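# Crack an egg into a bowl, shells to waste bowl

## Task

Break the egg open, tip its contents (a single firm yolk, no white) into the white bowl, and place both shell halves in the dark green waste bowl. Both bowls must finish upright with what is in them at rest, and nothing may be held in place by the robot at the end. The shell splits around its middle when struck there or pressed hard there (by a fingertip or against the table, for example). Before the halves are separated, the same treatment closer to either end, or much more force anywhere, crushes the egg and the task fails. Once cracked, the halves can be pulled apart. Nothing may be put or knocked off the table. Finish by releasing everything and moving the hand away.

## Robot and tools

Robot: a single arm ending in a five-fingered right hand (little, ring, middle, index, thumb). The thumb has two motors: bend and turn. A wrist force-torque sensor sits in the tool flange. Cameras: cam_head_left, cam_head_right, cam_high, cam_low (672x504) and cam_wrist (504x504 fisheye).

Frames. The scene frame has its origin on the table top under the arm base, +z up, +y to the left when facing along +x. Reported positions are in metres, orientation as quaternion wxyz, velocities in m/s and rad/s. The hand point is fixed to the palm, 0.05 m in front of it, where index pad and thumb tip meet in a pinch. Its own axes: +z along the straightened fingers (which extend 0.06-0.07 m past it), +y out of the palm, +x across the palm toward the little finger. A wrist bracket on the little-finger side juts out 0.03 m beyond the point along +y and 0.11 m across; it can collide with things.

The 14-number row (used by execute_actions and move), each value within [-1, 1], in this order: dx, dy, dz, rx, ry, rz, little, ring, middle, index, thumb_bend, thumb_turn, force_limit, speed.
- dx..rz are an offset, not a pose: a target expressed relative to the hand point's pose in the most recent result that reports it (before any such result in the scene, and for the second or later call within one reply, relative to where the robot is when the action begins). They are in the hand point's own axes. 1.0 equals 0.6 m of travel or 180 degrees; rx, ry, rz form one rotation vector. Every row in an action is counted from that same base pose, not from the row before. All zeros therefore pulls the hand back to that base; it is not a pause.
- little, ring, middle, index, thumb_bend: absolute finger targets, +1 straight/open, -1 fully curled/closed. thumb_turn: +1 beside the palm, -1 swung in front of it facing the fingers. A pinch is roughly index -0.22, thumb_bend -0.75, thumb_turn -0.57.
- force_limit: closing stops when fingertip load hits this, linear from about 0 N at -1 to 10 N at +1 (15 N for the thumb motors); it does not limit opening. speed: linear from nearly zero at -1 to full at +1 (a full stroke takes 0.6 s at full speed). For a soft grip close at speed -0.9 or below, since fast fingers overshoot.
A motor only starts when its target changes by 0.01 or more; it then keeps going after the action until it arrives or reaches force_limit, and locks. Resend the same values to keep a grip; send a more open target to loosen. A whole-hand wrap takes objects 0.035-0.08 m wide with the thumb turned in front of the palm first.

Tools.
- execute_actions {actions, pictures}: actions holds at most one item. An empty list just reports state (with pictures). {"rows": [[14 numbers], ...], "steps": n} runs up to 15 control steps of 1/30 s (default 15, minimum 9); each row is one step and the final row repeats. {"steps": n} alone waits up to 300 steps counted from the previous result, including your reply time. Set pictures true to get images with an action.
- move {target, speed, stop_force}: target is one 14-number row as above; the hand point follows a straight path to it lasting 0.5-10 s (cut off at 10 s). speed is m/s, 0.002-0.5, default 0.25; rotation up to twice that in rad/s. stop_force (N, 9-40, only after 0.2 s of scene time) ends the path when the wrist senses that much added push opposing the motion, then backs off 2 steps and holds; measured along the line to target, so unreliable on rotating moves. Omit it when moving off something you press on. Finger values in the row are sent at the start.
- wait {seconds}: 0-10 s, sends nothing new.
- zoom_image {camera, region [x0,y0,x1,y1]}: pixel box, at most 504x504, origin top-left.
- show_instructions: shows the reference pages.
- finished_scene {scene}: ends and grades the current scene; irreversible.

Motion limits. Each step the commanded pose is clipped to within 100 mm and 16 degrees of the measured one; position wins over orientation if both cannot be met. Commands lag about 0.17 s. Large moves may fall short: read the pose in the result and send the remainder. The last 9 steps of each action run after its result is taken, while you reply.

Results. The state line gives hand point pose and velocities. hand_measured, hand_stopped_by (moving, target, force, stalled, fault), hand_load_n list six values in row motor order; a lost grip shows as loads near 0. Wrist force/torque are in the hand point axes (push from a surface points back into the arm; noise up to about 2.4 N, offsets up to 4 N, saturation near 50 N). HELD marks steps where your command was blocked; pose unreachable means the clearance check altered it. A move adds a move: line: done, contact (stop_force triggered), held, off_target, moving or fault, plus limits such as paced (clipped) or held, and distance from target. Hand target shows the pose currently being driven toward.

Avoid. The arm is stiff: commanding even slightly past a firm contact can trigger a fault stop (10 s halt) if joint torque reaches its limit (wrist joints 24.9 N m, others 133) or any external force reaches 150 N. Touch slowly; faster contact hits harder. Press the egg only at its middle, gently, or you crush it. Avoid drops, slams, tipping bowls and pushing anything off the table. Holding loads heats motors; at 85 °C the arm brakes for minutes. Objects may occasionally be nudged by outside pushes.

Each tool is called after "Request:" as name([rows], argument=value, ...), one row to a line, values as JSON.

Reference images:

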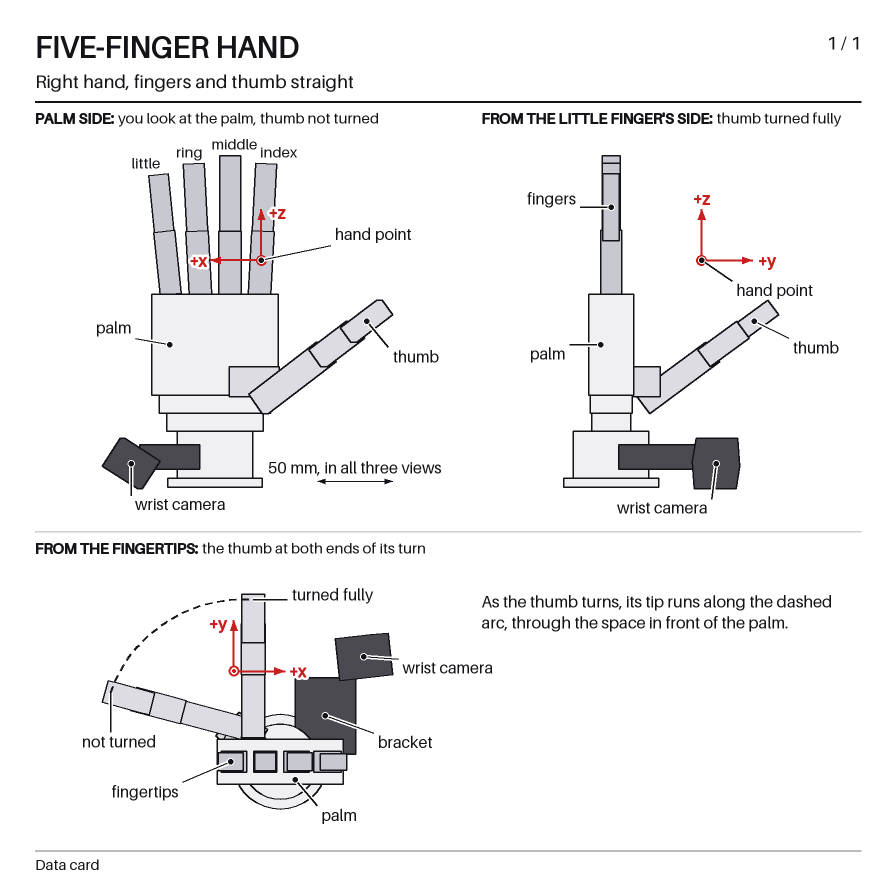

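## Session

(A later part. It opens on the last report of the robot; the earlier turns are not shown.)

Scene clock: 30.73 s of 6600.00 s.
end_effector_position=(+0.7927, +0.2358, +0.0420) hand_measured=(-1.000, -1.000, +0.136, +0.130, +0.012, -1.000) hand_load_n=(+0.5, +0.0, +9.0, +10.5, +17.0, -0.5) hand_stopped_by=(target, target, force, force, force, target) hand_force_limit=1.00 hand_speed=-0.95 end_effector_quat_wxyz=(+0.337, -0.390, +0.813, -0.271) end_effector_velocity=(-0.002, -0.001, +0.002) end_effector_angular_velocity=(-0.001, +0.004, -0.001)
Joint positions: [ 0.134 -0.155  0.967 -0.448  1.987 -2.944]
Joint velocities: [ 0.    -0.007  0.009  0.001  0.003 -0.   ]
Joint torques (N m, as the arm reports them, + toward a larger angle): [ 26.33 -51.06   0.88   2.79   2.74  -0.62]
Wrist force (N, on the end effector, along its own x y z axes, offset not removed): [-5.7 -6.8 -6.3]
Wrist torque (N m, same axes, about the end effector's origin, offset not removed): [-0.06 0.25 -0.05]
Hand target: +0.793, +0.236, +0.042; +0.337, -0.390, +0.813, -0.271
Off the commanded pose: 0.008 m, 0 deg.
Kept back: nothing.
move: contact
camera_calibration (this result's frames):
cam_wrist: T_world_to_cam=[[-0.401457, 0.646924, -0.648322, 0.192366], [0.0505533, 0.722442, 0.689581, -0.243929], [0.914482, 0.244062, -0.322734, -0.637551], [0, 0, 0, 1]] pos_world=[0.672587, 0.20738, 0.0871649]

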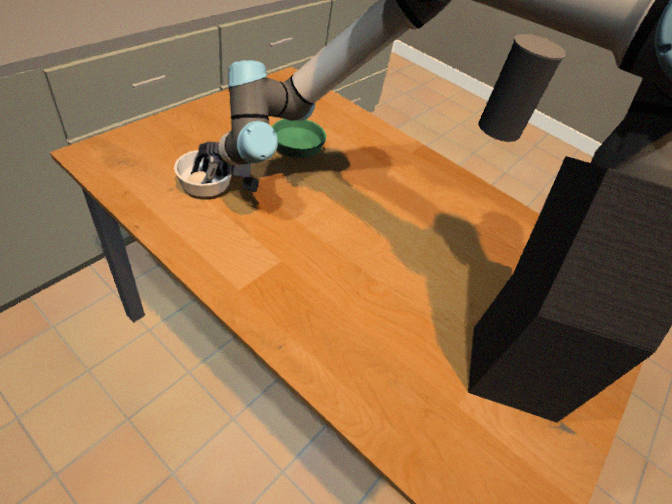

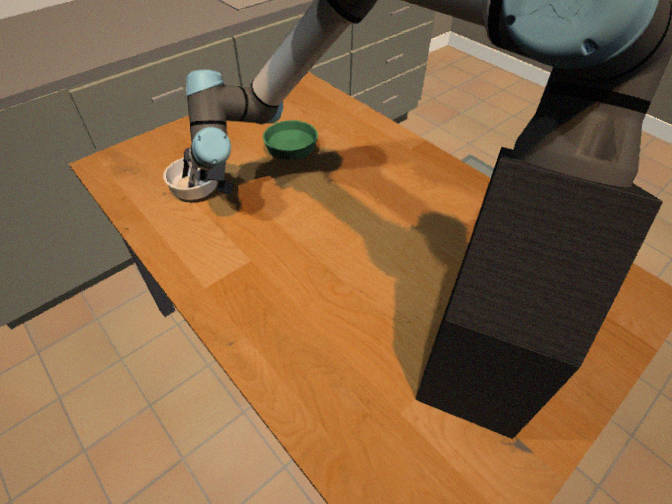

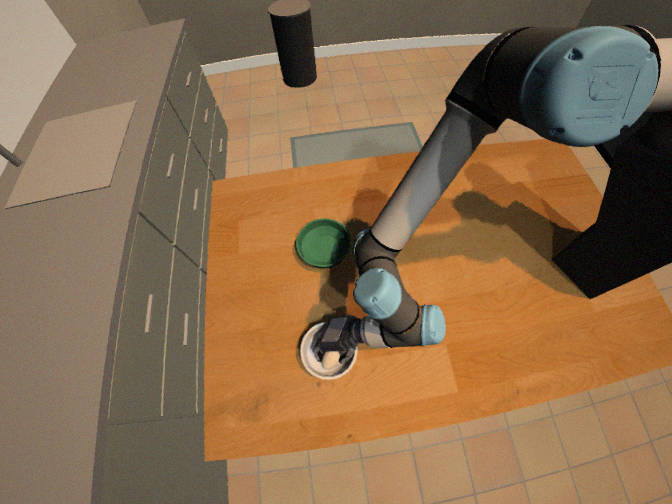

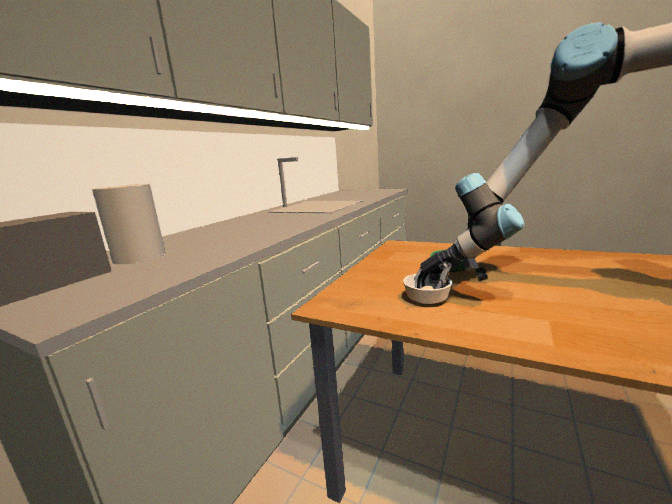

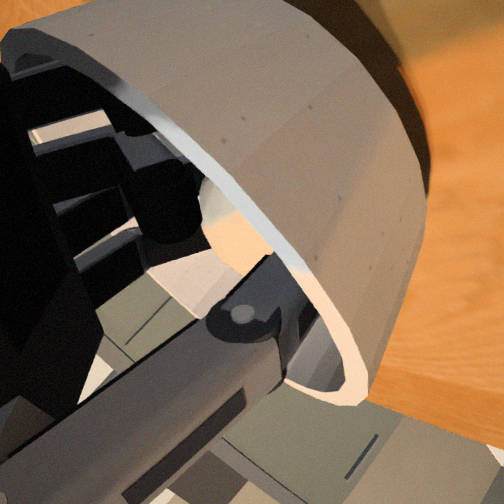

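Holds without slip. Press harder.

Request:
move(target=[0.0023,0.0047,0.0042,0,0,0,-1,-1,0.0,0.0,-0.2,-1,1,-0.95], speed=0.003, stop_force=18)

Request:
zoom_image(camera="cam_high", region=[285, 320, 375, 390])

Scene clock: 31.73 s of 6600.00 s.
end_effector_position=(+0.7927, +0.2359, +0.0415) hand_measured=(-1.000, -1.000, +0.136, +0.130, +0.012, -1.000) hand_load_n=(+0.0, +0.0, +8.0, +10.0, +16.5, -1.0) hand_stopped_by=(target, target, force, force, force, target) hand_force_limit=1.00 hand_speed=-0.95 end_effector_quat_wxyz=(+0.338, -0.390, +0.813, -0.270) end_effector_velocity=(-0.000, -0.000, +0.001) end_effector_angular_velocity=(+0.001, +0.001, +0.001)
Joint positions: [ 0.134 -0.154  0.966 -0.448  1.987 -2.944]
Joint velocities: [ 0.    -0.003  0.003  0.002 -0.001  0.001]
Joint torques (N m, as the arm reports them, + toward a larger angle): [ 22.56 -45.37   2.38   1.36   1.36  -0.86]
Wrist force (N, on the end effector, along its own x y z axes, offset not removed): [-4.6 -11.7 -19.1]
Wrist torque (N m, same axes, about the end effector's origin, offset not removed): [0.17 0.31 -0.07]
Hand target: +0.793, +0.236, +0.042; +0.337, -0.390, +0.813, -0.270
Off the commanded pose: 0.004 m, 0 deg.
Kept back: nothing.
move: contact
camera_calibration (this result's frames):
cam_wrist: T_world_to_cam=[[-0.40132, 0.646989, -0.648342, 0.191941], [0.0503346, 0.722354, 0.68969, -0.243521], [0.914554, 0.244152, -0.322461, -0.637854], [0, 0, 0, 1]] pos_world=[0.672639, 0.207458, 0.0867144]

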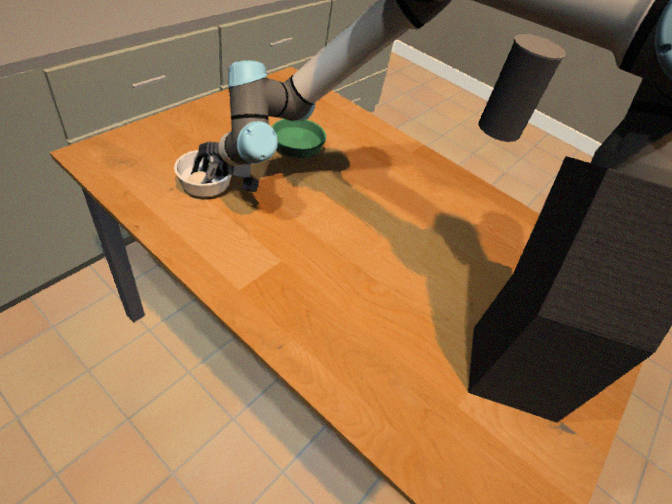

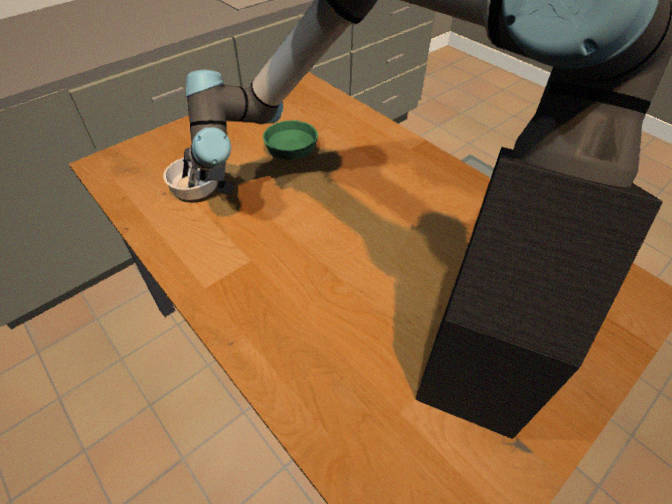

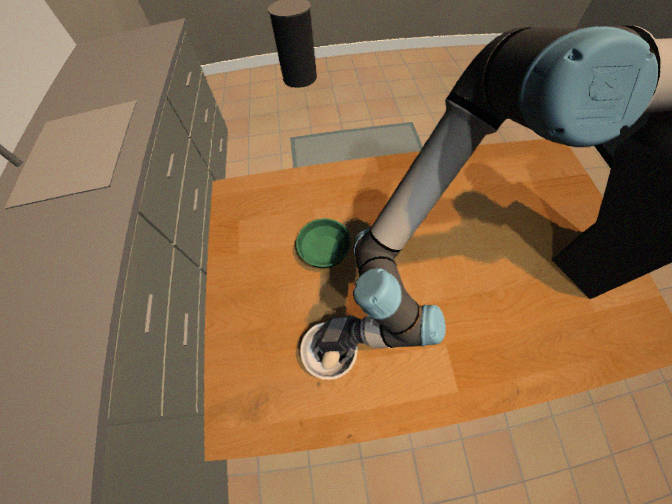

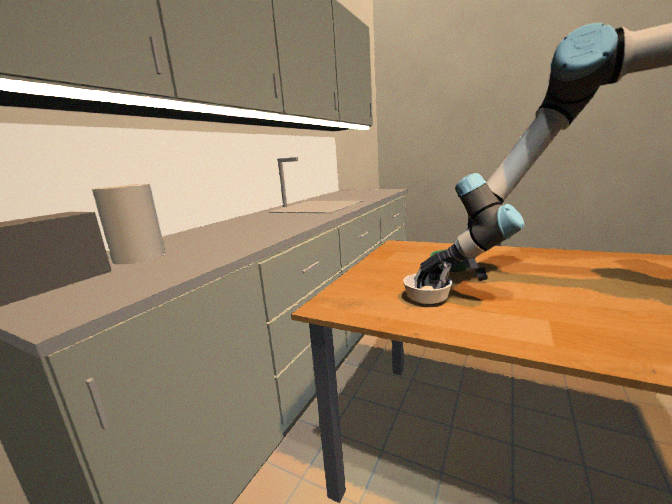

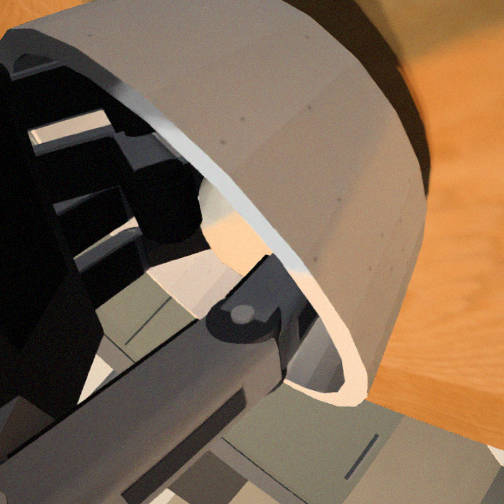

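Region (285, 320, 375, 390) of cam_high's 672x504 image, scaled by 5.600, with more detail than that image has.

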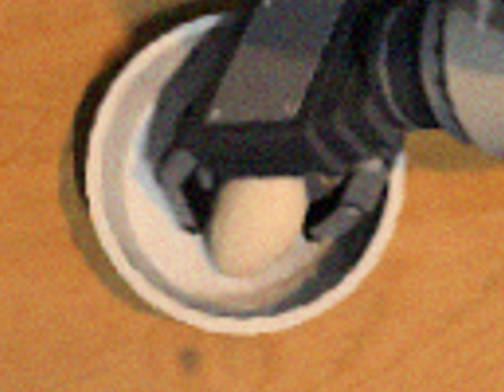

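Request:
execute_actions([
  {"rows":[[0.0002,0.0004,0.0003,0,0,0,-1,-1,0,0,-0.2,-1,1,-0.95],[0.0004,0.0008,0.0007,0,0,0,-1,-1,0,0,-0.2,-1,1,-0.95],[0.0006,0.0012,0.001,0,0,0,-1,-1,0,0,-0.2,-1,1,-0.95]]},
])

Request:
wait(seconds=0.3)

Request:
zoom_image(camera="cam_high", region=[285, 320, 375, 390])

Scene clock: 32.30 s of 6600.00 s.
end_effector_position=(+0.7926, +0.2362, +0.0411) hand_measured=(-1.000, -1.000, +0.136, +0.130, +0.012, -1.000) hand_load_n=(-0.5, +0.0, +8.0, +10.0, +16.5, -1.0) hand_stopped_by=(target, target, force, force, force, target) hand_force_limit=1.00 hand_speed=-0.95 end_effector_quat_wxyz=(+0.338, -0.390, +0.813, -0.270) end_effector_velocity=(+0.001, +0.001, -0.004) end_effector_angular_velocity=(+0.003, -0.003, +0.002)
Joint positions: [ 0.134 -0.153  0.965 -0.448  1.987 -2.944]
Joint velocities: [-0.003  0.008 -0.008 -0.003 -0.007  0.   ]
Joint torques (N m, as the arm reports them, + toward a larger angle): [  5.92 -27.27  -9.38   0.55  -1.48  -1.3 ]
Wrist force (N, on the end effector, along its own x y z axes, offset not removed): [-4.0 -11.3 -22.2]
Wrist torque (N m, same axes, about the end effector's origin, offset not removed): [0.63 0.12 -0.13]
Steps of this call (steps 1 to 11: nothing new was sent; steps 12 to 17: the first 6 steps of this action). Readings (end_effector_position | what the end effector reports):
12: (+0.7927, +0.2360, +0.0417) | hand_measured=(-1.000, -1.000, +0.136, +0.130, +0.012, -1.000) hand_load_n=(+0.5, +0.0, +9.0, +10.5, +16.5, -1.0) hand_stopped_by=(target, target, force, force, force, target) hand_force_limit=1.00 hand_speed=-0.95
13: (+0.7926, +0.2360, +0.0417) | hand_measured=(-1.000, -1.000, +0.136, +0.130, +0.012, -1.000) hand_load_n=(+0.5, +0.0, +9.0, +10.5, +16.5, -1.0) hand_stopped_by=(target, target, force, force, force, target) hand_force_limit=1.00 hand_speed=-0.95
15: (+0.7926, +0.2361, +0.0414) | hand_measured=(-1.000, -1.000, +0.136, +0.130, +0.012, -1.000) hand_load_n=(+0.0, +0.0, +9.0, +10.5, +16.5, -1.0) hand_stopped_by=(target, target, force, force, force, target) hand_force_limit=1.00 hand_speed=-0.95
17: the state above

Scene clock: 32.90 s of 6600.00 s.
end_effector_position=(+0.7927, +0.2359, +0.0406) hand_measured=(-1.000, -1.000, +0.136, +0.130, +0.012, -1.000) hand_load_n=(-0.5, +0.0, +7.5, +10.5, +16.5, +0.0) hand_stopped_by=(target, target, force, force, force, target) hand_force_limit=1.00 hand_speed=-0.95 end_effector_quat_wxyz=(+0.338, -0.390, +0.813, -0.270) end_effector_velocity=(-0.001, +0.001, -0.001) end_effector_angular_velocity=(+0.000, +0.002, +0.001)
Joint positions: [ 0.133 -0.152  0.964 -0.448  1.986 -2.944]
Joint velocities: [-0.     0.002  0.     0.    -0.    -0.   ]
Joint torques (N m, as the arm reports them, + toward a larger angle): [  1.24 -29.22  -9.82   0.7   -0.17  -1.99]
Wrist force (N, on the end effector, along its own x y z axes, offset not removed): [-10.3 -12.9 -19.1]
Wrist torque (N m, same axes, about the end effector's origin, offset not removed): [0.12 0.46 -0.53]
Hand target: +0.793, +0.236, +0.041; +0.338, -0.390, +0.813, -0.270
Off the commanded pose: 0.000 m, 0 deg.
Kept back: nothing.
Steps of this call (steps 1 to 9: the last 9 steps of your previous action; steps 10 to 18: nothing new was sent). Readings (end_effector_position | what the end effector reports):
1: (+0.7926, +0.2362, +0.0410) | hand_measured=(-1.000, -1.000, +0.136, +0.130, +0.012, -1.000) hand_load_n=(-0.5, +0.0, +8.0, +10.0, +16.5, -1.0) hand_stopped_by=(target, target, force, force, force, target) hand_force_limit=1.00 hand_speed=-0.95
2: (+0.7926, +0.2362, +0.0409) | hand_measured=(-1.000, -1.000, +0.136, +0.130, +0.012, -1.000) hand_load_n=(-0.5, +0.0, +8.0, +10.5, +16.0, -1.0) hand_stopped_by=(target, target, force, force, force, target) hand_force_limit=1.00 hand_speed=-0.95
4: (+0.7927, +0.2361, +0.0408) | hand_measured=(-1.000, -1.000, +0.136, +0.130, +0.012, -1.000) hand_load_n=(-0.5, +0.0, +7.5, +10.5, +16.5, -0.5) hand_stopped_by=(target, target, force, force, force, target) hand_force_limit=1.00 hand_speed=-0.95
8: (+0.7927, +0.2360, +0.0406) | hand_measured=(-1.000, -1.000, +0.136, +0.130, +0.012, -1.000) hand_load_n=(-0.5, +0.0, +7.5, +10.5, +16.5, +0.0) hand_stopped_by=(target, target, force, force, force, target) hand_force_limit=1.00 hand_speed=-0.95
18: the state above
camera_calibration (this result's frames):
cam_wrist: T_world_to_cam=[[-0.401314, 0.646989, -0.648346, 0.191271], [0.0503032, 0.722347, 0.689699, -0.24282], [0.914558, 0.244172, -0.322433, -0.638154], [0, 0, 0, 1]] pos_world=[0.672604, 0.207469, 0.0857198]

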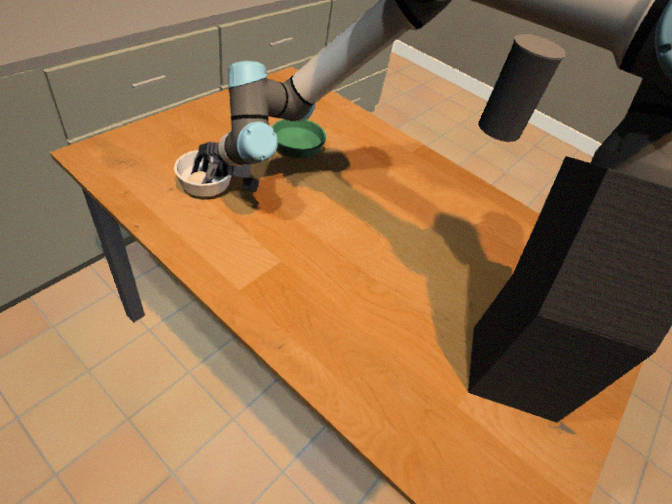

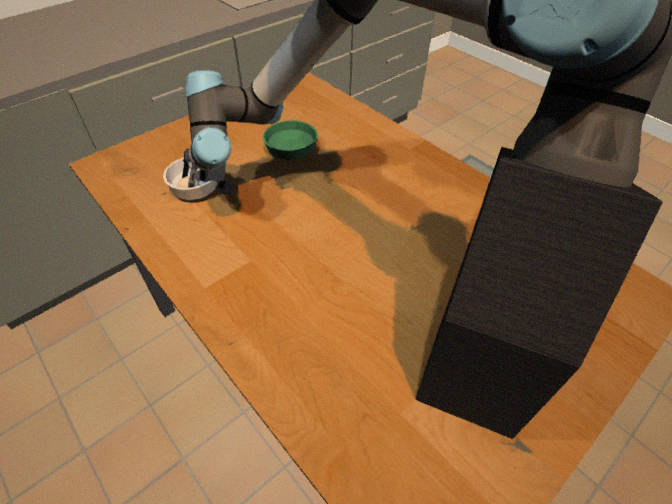

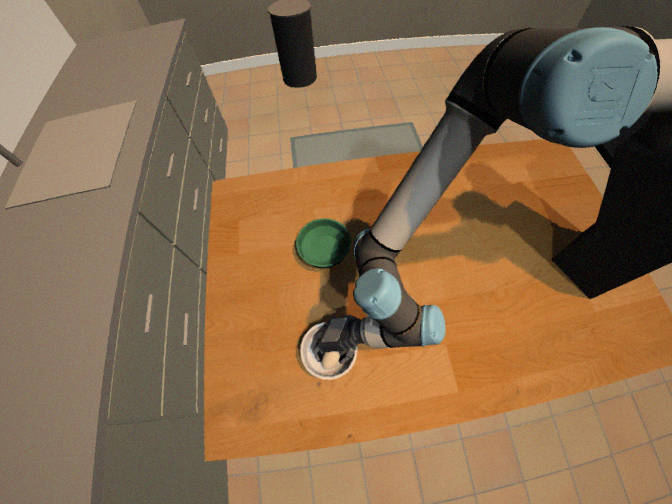

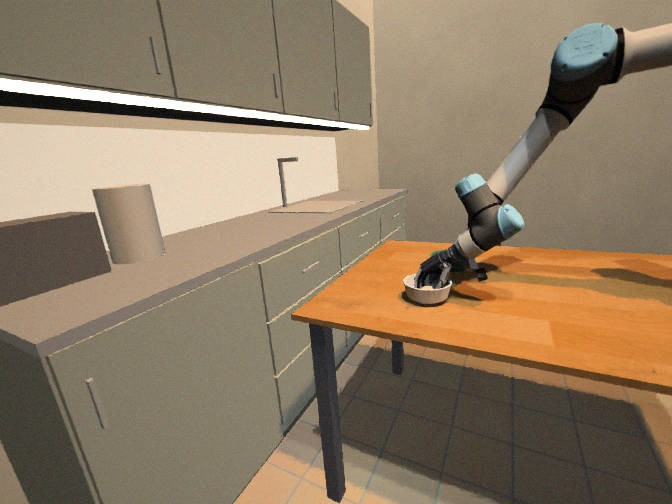

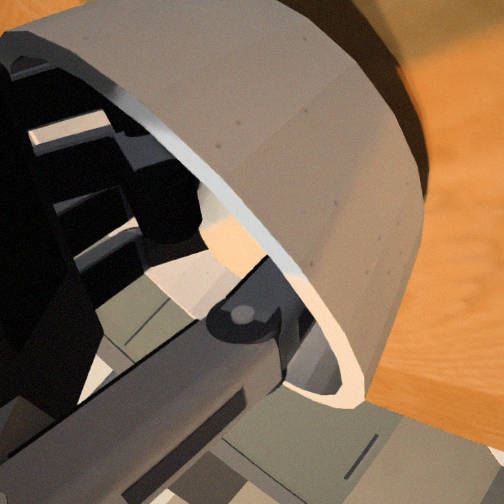

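Region (285, 320, 375, 390) of cam_high's 672x504 image, scaled by 5.600, with more detail than that image has.

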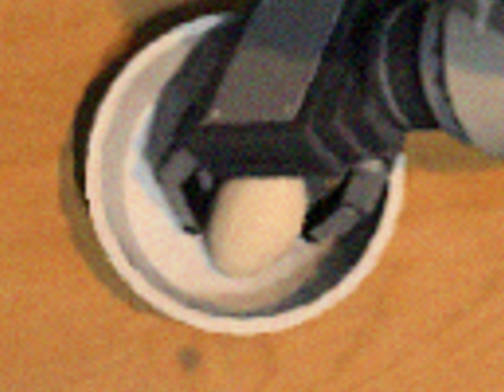

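Request:
move(target=[-0.0007,-0.0015,-0.0013,0,0,0,-1,-1,0.22,0.22,0.15,-1,1,-0.8])

Request:
move(target=[-0.0056,-0.0117,-0.0104,0,0,0,-1,-1,0.22,0.22,0.15,-1,1,-0.8], speed=0.02)

Request:
move(target=[0,0,0,0,0,0,-1,-1,-0.1,-0.1,-0.3,-1,0.3,-0.93])

Request:
zoom_image(camera="cam_head_left", region=[165, 130, 255, 200])

Scene clock: 34.50 s of 6600.00 s.
end_effector_position=(+0.7927, +0.2359, +0.0418) hand_measured=(-1.000, -1.000, +0.220, +0.220, +0.150, -1.000) hand_load_n=(+0.0, +0.0, +0.0, +0.0, +0.0, +0.0) hand_stopped_by=(target, target, target, target, target, target) hand_force_limit=1.00 hand_speed=-0.80 end_effector_quat_wxyz=(+0.338, -0.390, +0.813, -0.270) end_effector_velocity=(-0.000, +0.001, -0.000) end_effector_angular_velocity=(+0.001, +0.000, +0.002)
Joint positions: [ 0.134 -0.154  0.966 -0.448  1.987 -2.944]
Joint velocities: [ 0.     0.001 -0.001  0.    -0.002  0.   ]
Joint torques (N m, as the arm reports them, + toward a larger angle): [ 40.23 -56.92  -2.13   1.81   2.19   1.45]
Wrist force (N, on the end effector, along its own x y z axes, offset not removed): [1.3 1.5 -2.5]
Wrist torque (N m, same axes, about the end effector's origin, offset not removed): [0.44 -0.17 0.28]
Hand target: +0.793, +0.236, +0.042; +0.338, -0.390, +0.813, -0.270
Off the commanded pose: 0.000 m, 0 deg.
Kept back: nothing.
move: done
camera_calibration (this result's frames):
cam_wrist: T_world_to_cam=[[-0.401314, 0.64699, -0.648344, 0.192102], [0.0503113, 0.722348, 0.689697, -0.243677], [0.914558, 0.244166, -0.322439, -0.637753], [0, 0, 0, 1]] pos_world=[0.672615, 0.207449, 0.0869754]

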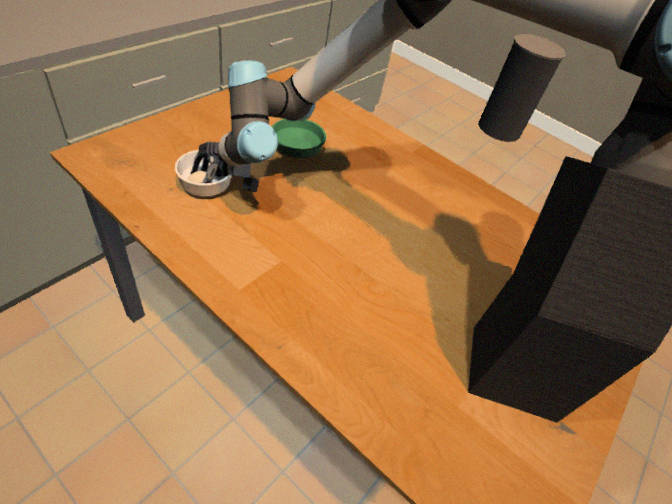

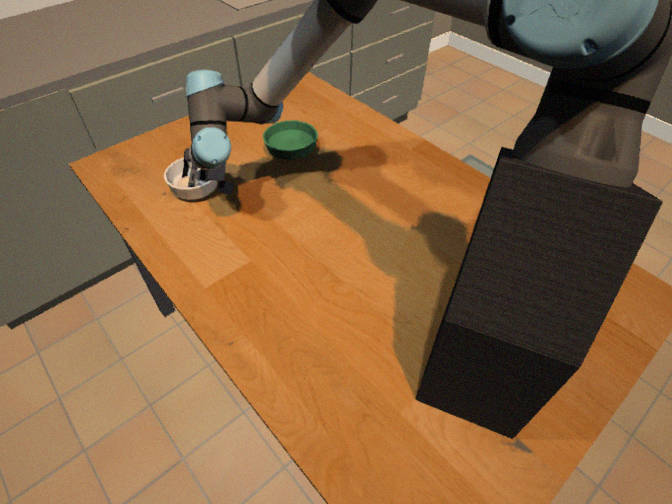

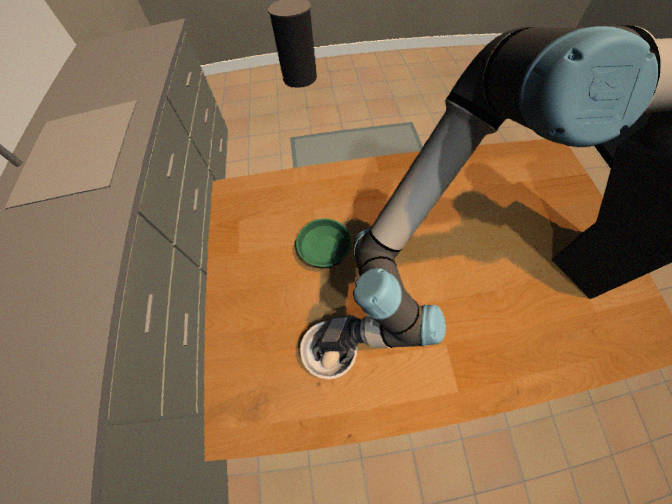

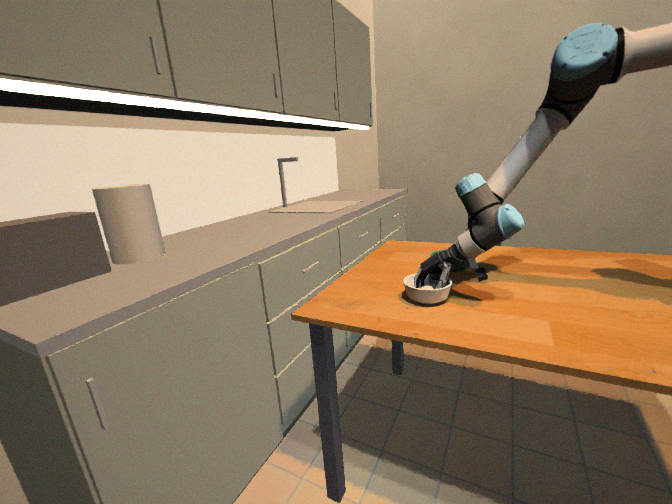

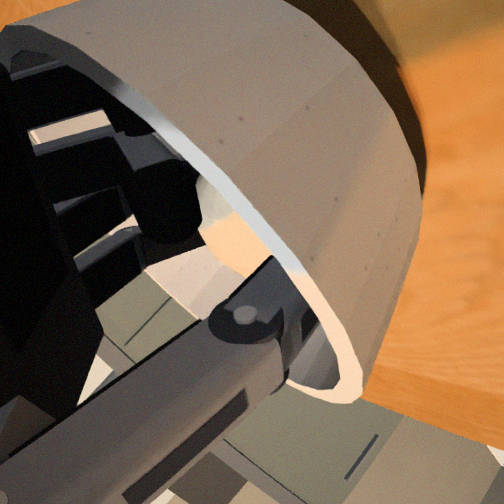

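Scene clock: 35.30 s of 6600.00 s.
end_effector_position=(+0.7927, +0.2359, +0.0515) hand_measured=(-1.000, -1.000, +0.220, +0.220, +0.150, -1.000) hand_load_n=(+0.0, +0.0, +0.0, +0.0, +0.0, +0.0) hand_stopped_by=(target, target, target, target, target, target) hand_force_limit=1.00 hand_speed=-0.80 end_effector_quat_wxyz=(+0.338, -0.390, +0.813, -0.270) end_effector_velocity=(-0.000, +0.000, +0.002) end_effector_angular_velocity=(-0.000, +0.001, -0.000)
Joint positions: [ 0.141 -0.174  0.984 -0.445  1.993 -2.941]
Joint velocities: [ 0.001 -0.004  0.004  0.001  0.002  0.   ]
Joint torques (N m, as the arm reports them, + toward a larger angle): [ 40.38 -56.67  -2.62   1.93   1.91   1.85]
Wrist force (N, on the end effector, along its own x y z axes, offset not removed): [2.7 0.6 0.9]
Wrist torque (N m, same axes, about the end effector's origin, offset not removed): [-0.03 -0.51 0.33]
Hand target: +0.793, +0.236, +0.052; +0.338, -0.390, +0.813, -0.270
Off the commanded pose: 0.000 m, 0 deg.
Kept back: nothing.
move: done
camera_calibration (this result's frames):
cam_wrist: T_world_to_cam=[[-0.401316, 0.646994, -0.64834, 0.198432], [0.0503157, 0.722345, 0.6897, -0.250381], [0.914557, 0.244166, -0.322442, -0.634626], [0, 0, 0, 1]] pos_world=[0.672634, 0.207431, 0.0967088]

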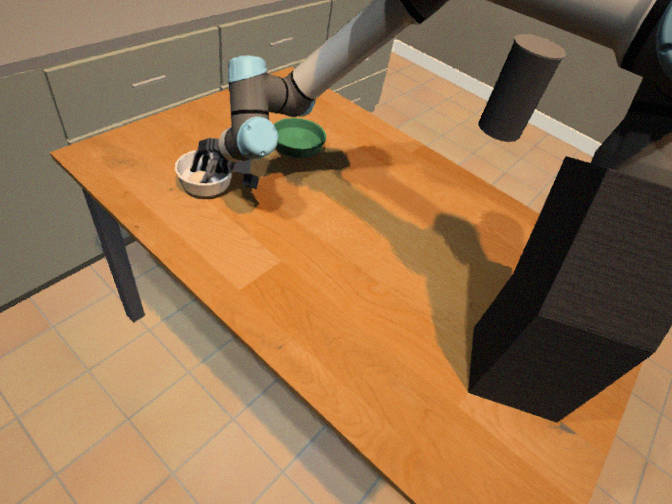

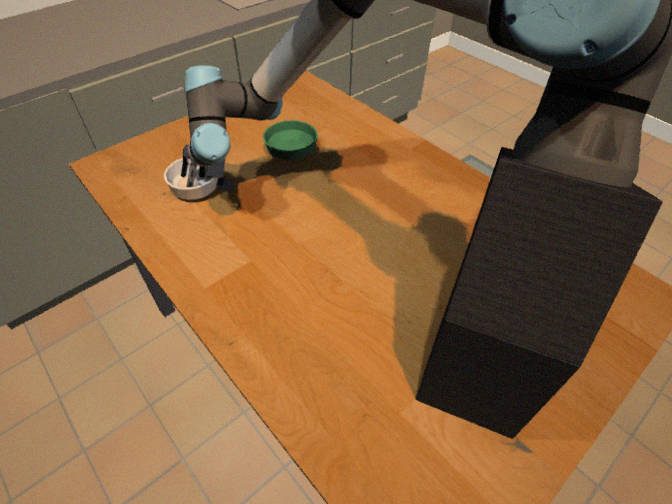

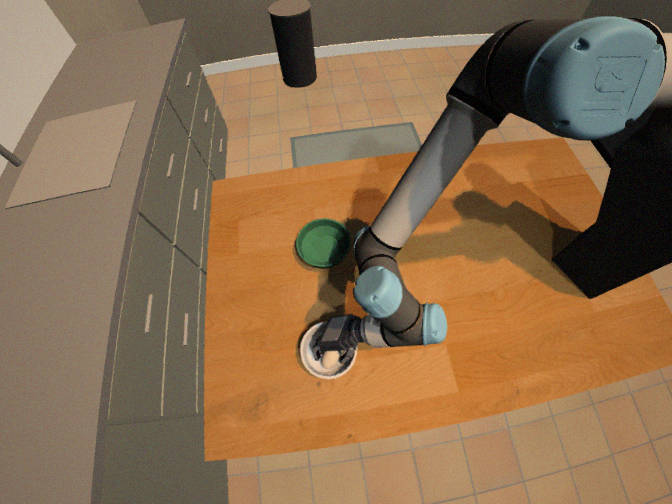

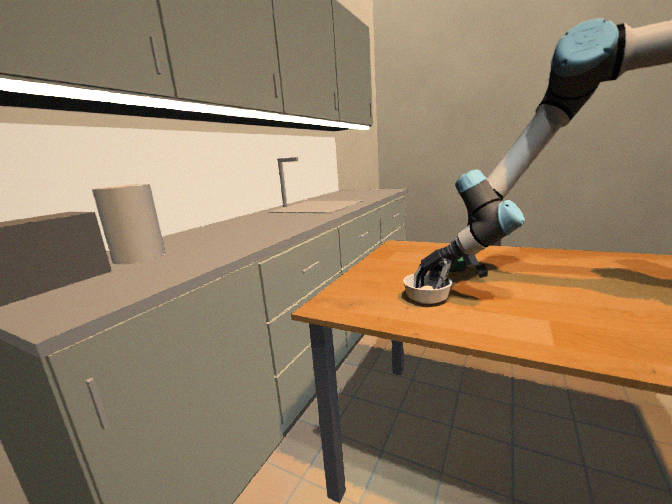

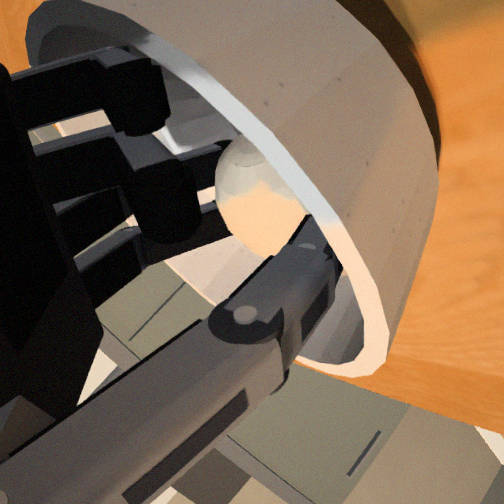

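Scene clock: 36.83 s of 6600.00 s.
end_effector_position=(+0.7927, +0.2359, +0.0516) hand_measured=(-1.000, -1.000, +0.126, +0.070, +0.074, -1.000) hand_load_n=(+0.0, +0.0, +5.5, +6.5, +10.0, -1.0) hand_stopped_by=(target, target, force, force, force, target) hand_force_limit=0.30 hand_speed=-0.93 end_effector_quat_wxyz=(+0.338, -0.390, +0.813, -0.270) end_effector_velocity=(+0.000, -0.000, +0.000) end_effector_angular_velocity=(+0.000, -0.001, +0.001)
Joint positions: [ 0.141 -0.174  0.984 -0.445  1.993 -2.941]
Joint velocities: [-0.    -0.001 -0.     0.001 -0.001 -0.   ]
Joint torques (N m, as the arm reports them, + toward a larger angle): [ 22.11 -42.6  -13.2    0.5   -2.45   0.23]
Wrist force (N, on the end effector, along its own x y z axes, offset not removed): [2.5 1.5 -1.9]
Wrist torque (N m, same axes, about the end effector's origin, offset not removed): [0.43 -0.31 0.02]
Hand target: +0.793, +0.236, +0.052; +0.338, -0.390, +0.813, -0.270
Off the commanded pose: 0.000 m, 0 deg.
Kept back: nothing.
move: done
camera_calibration (this result's frames):
cam_wrist: T_world_to_cam=[[-0.401328, 0.646996, -0.64833, 0.198427], [0.0502804, 0.72233, 0.689718, -0.250389], [0.914553, 0.244205, -0.322422, -0.634635], [0, 0, 0, 1]] pos_world=[0.672632, 0.207463, 0.0967238]

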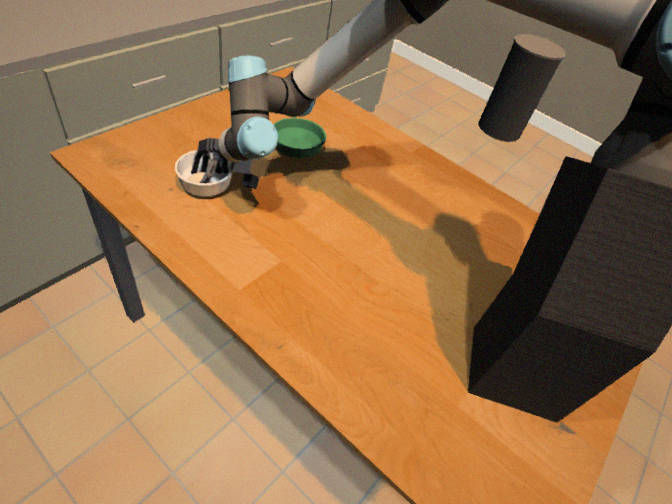

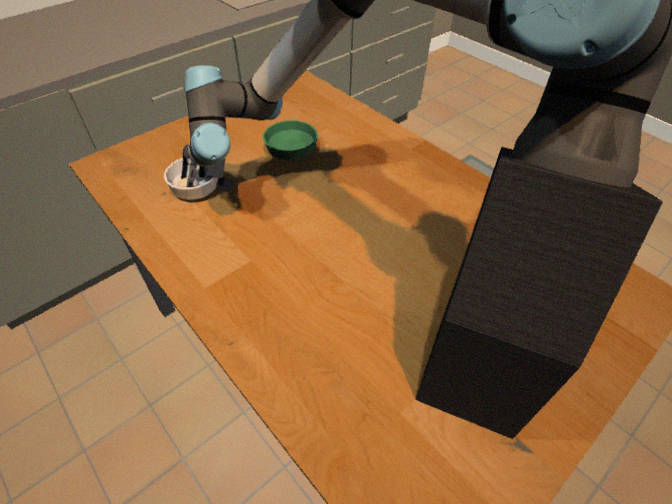

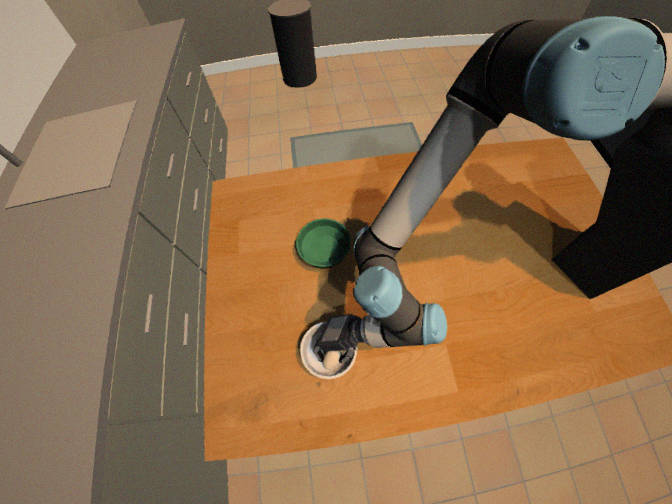

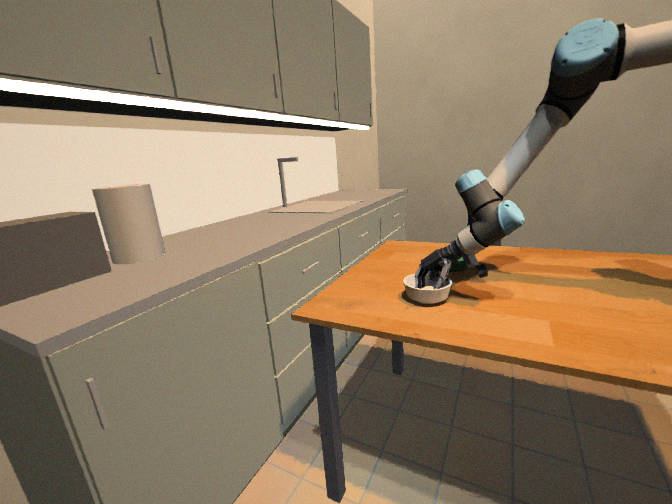

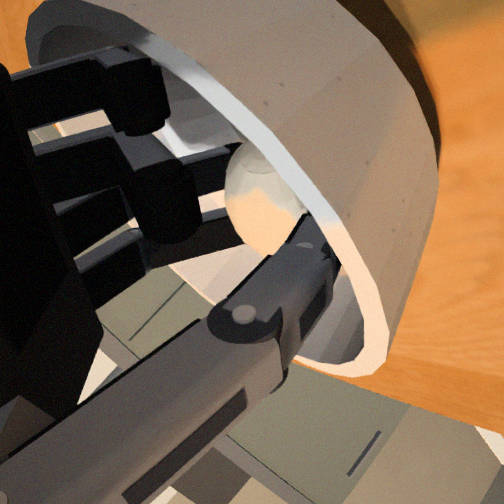

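Region (165, 130, 255, 200) of cam_head_left's 672x504 image, scaled by 5.600, with more detail than that image has.

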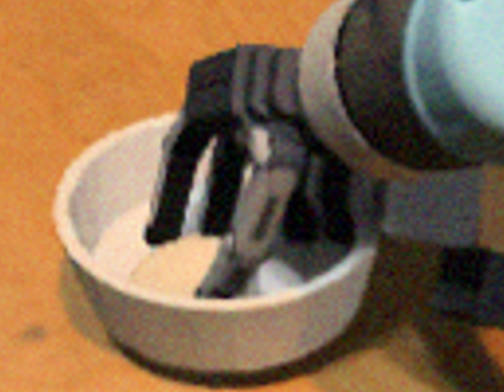

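Request:
move(target=[0.0023,0.0047,0.0042,0,0,0,-1,-1,-0.1,-0.1,-0.3,-1,0.3,-0.93], speed=0.002, stop_force=33)

Request:
zoom_image(camera="cam_high", region=[285, 320, 375, 390])

Scene clock: 38.33 s of 6600.00 s.
end_effector_position=(+0.7928, +0.2359, +0.0498) hand_measured=(-1.000, -1.000, +0.126, +0.070, +0.076, -1.000) hand_load_n=(+0.0, +0.0, +3.5, +6.0, +11.0, +0.0) hand_stopped_by=(target, target, force, force, force, target) hand_force_limit=0.30 hand_speed=-0.93 end_effector_quat_wxyz=(+0.338, -0.390, +0.813, -0.270) end_effector_velocity=(+0.001, -0.001, +0.001) end_effector_angular_velocity=(-0.000, -0.001, -0.000)
Joint positions: [ 0.139 -0.17   0.981 -0.446  1.992 -2.942]
Joint velocities: [-0.    -0.002  0.001 -0.    -0.    -0.   ]
Joint torques (N m, as the arm reports them, + toward a larger angle): [  9.76 -40.97   2.8    1.08   0.39  -1.89]
Wrist force (N, on the end effector, along its own x y z axes, offset not removed): [-4.9 -15.5 -26.4]
Wrist torque (N m, same axes, about the end effector's origin, offset not removed): [0.09 0.19 0.09]
Hand target: +0.793, +0.236, +0.050; +0.338, -0.390, +0.813, -0.270
Off the commanded pose: 0.002 m, 0 deg.
Kept back: nothing.
move: contact
camera_calibration (this result's frames):
cam_wrist: T_world_to_cam=[[-0.401251, 0.647008, -0.648366, 0.19727], [0.0501938, 0.722316, 0.68974, -0.249127], [0.914592, 0.244215, -0.322306, -0.635282], [0, 0, 0, 1]] pos_world=[0.672683, 0.207458, 0.0949804]

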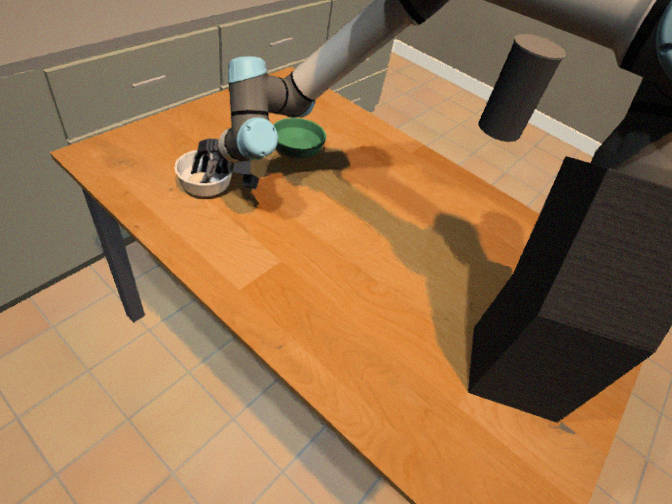

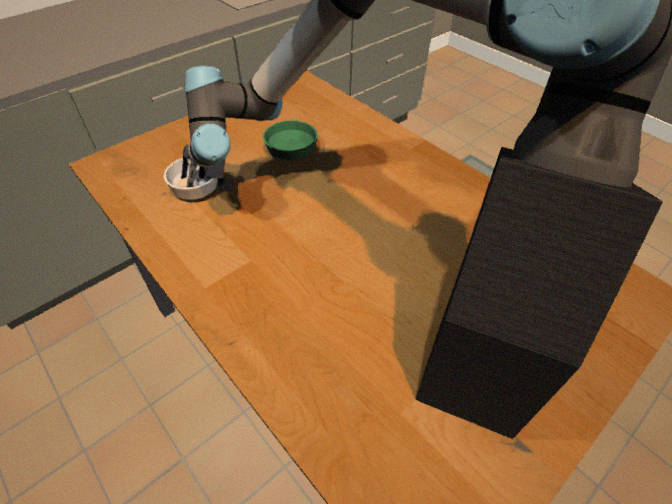

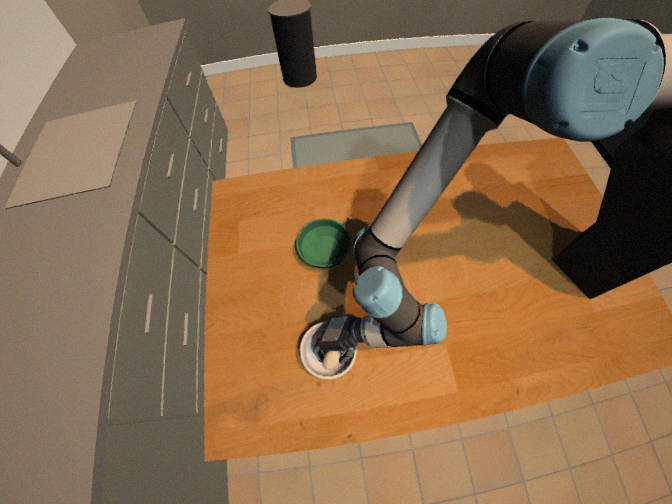

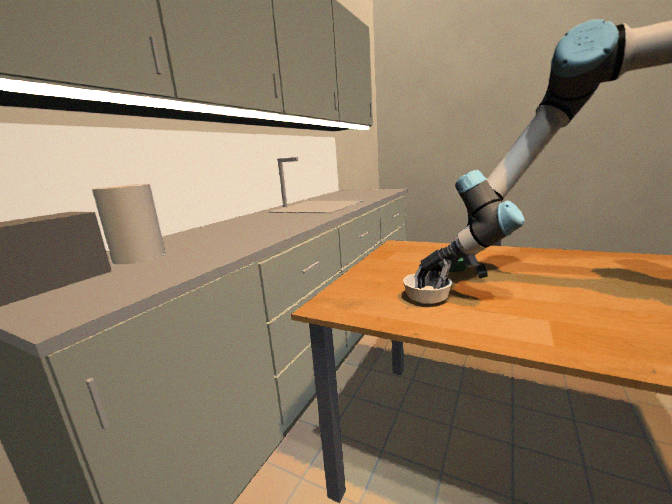

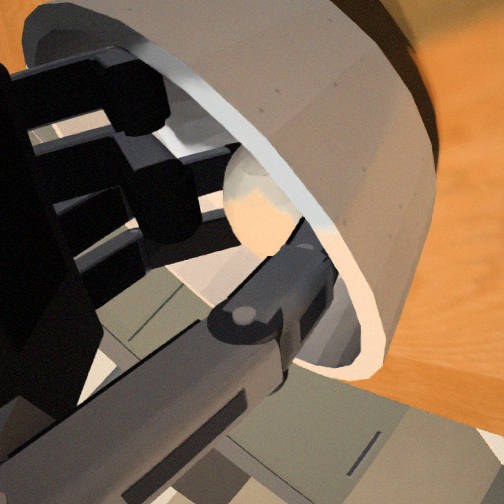

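Region (285, 320, 375, 390) of cam_high's 672x504 image, scaled by 5.600, with more detail than that image has.

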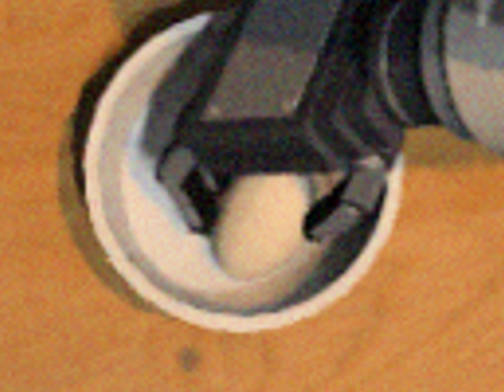

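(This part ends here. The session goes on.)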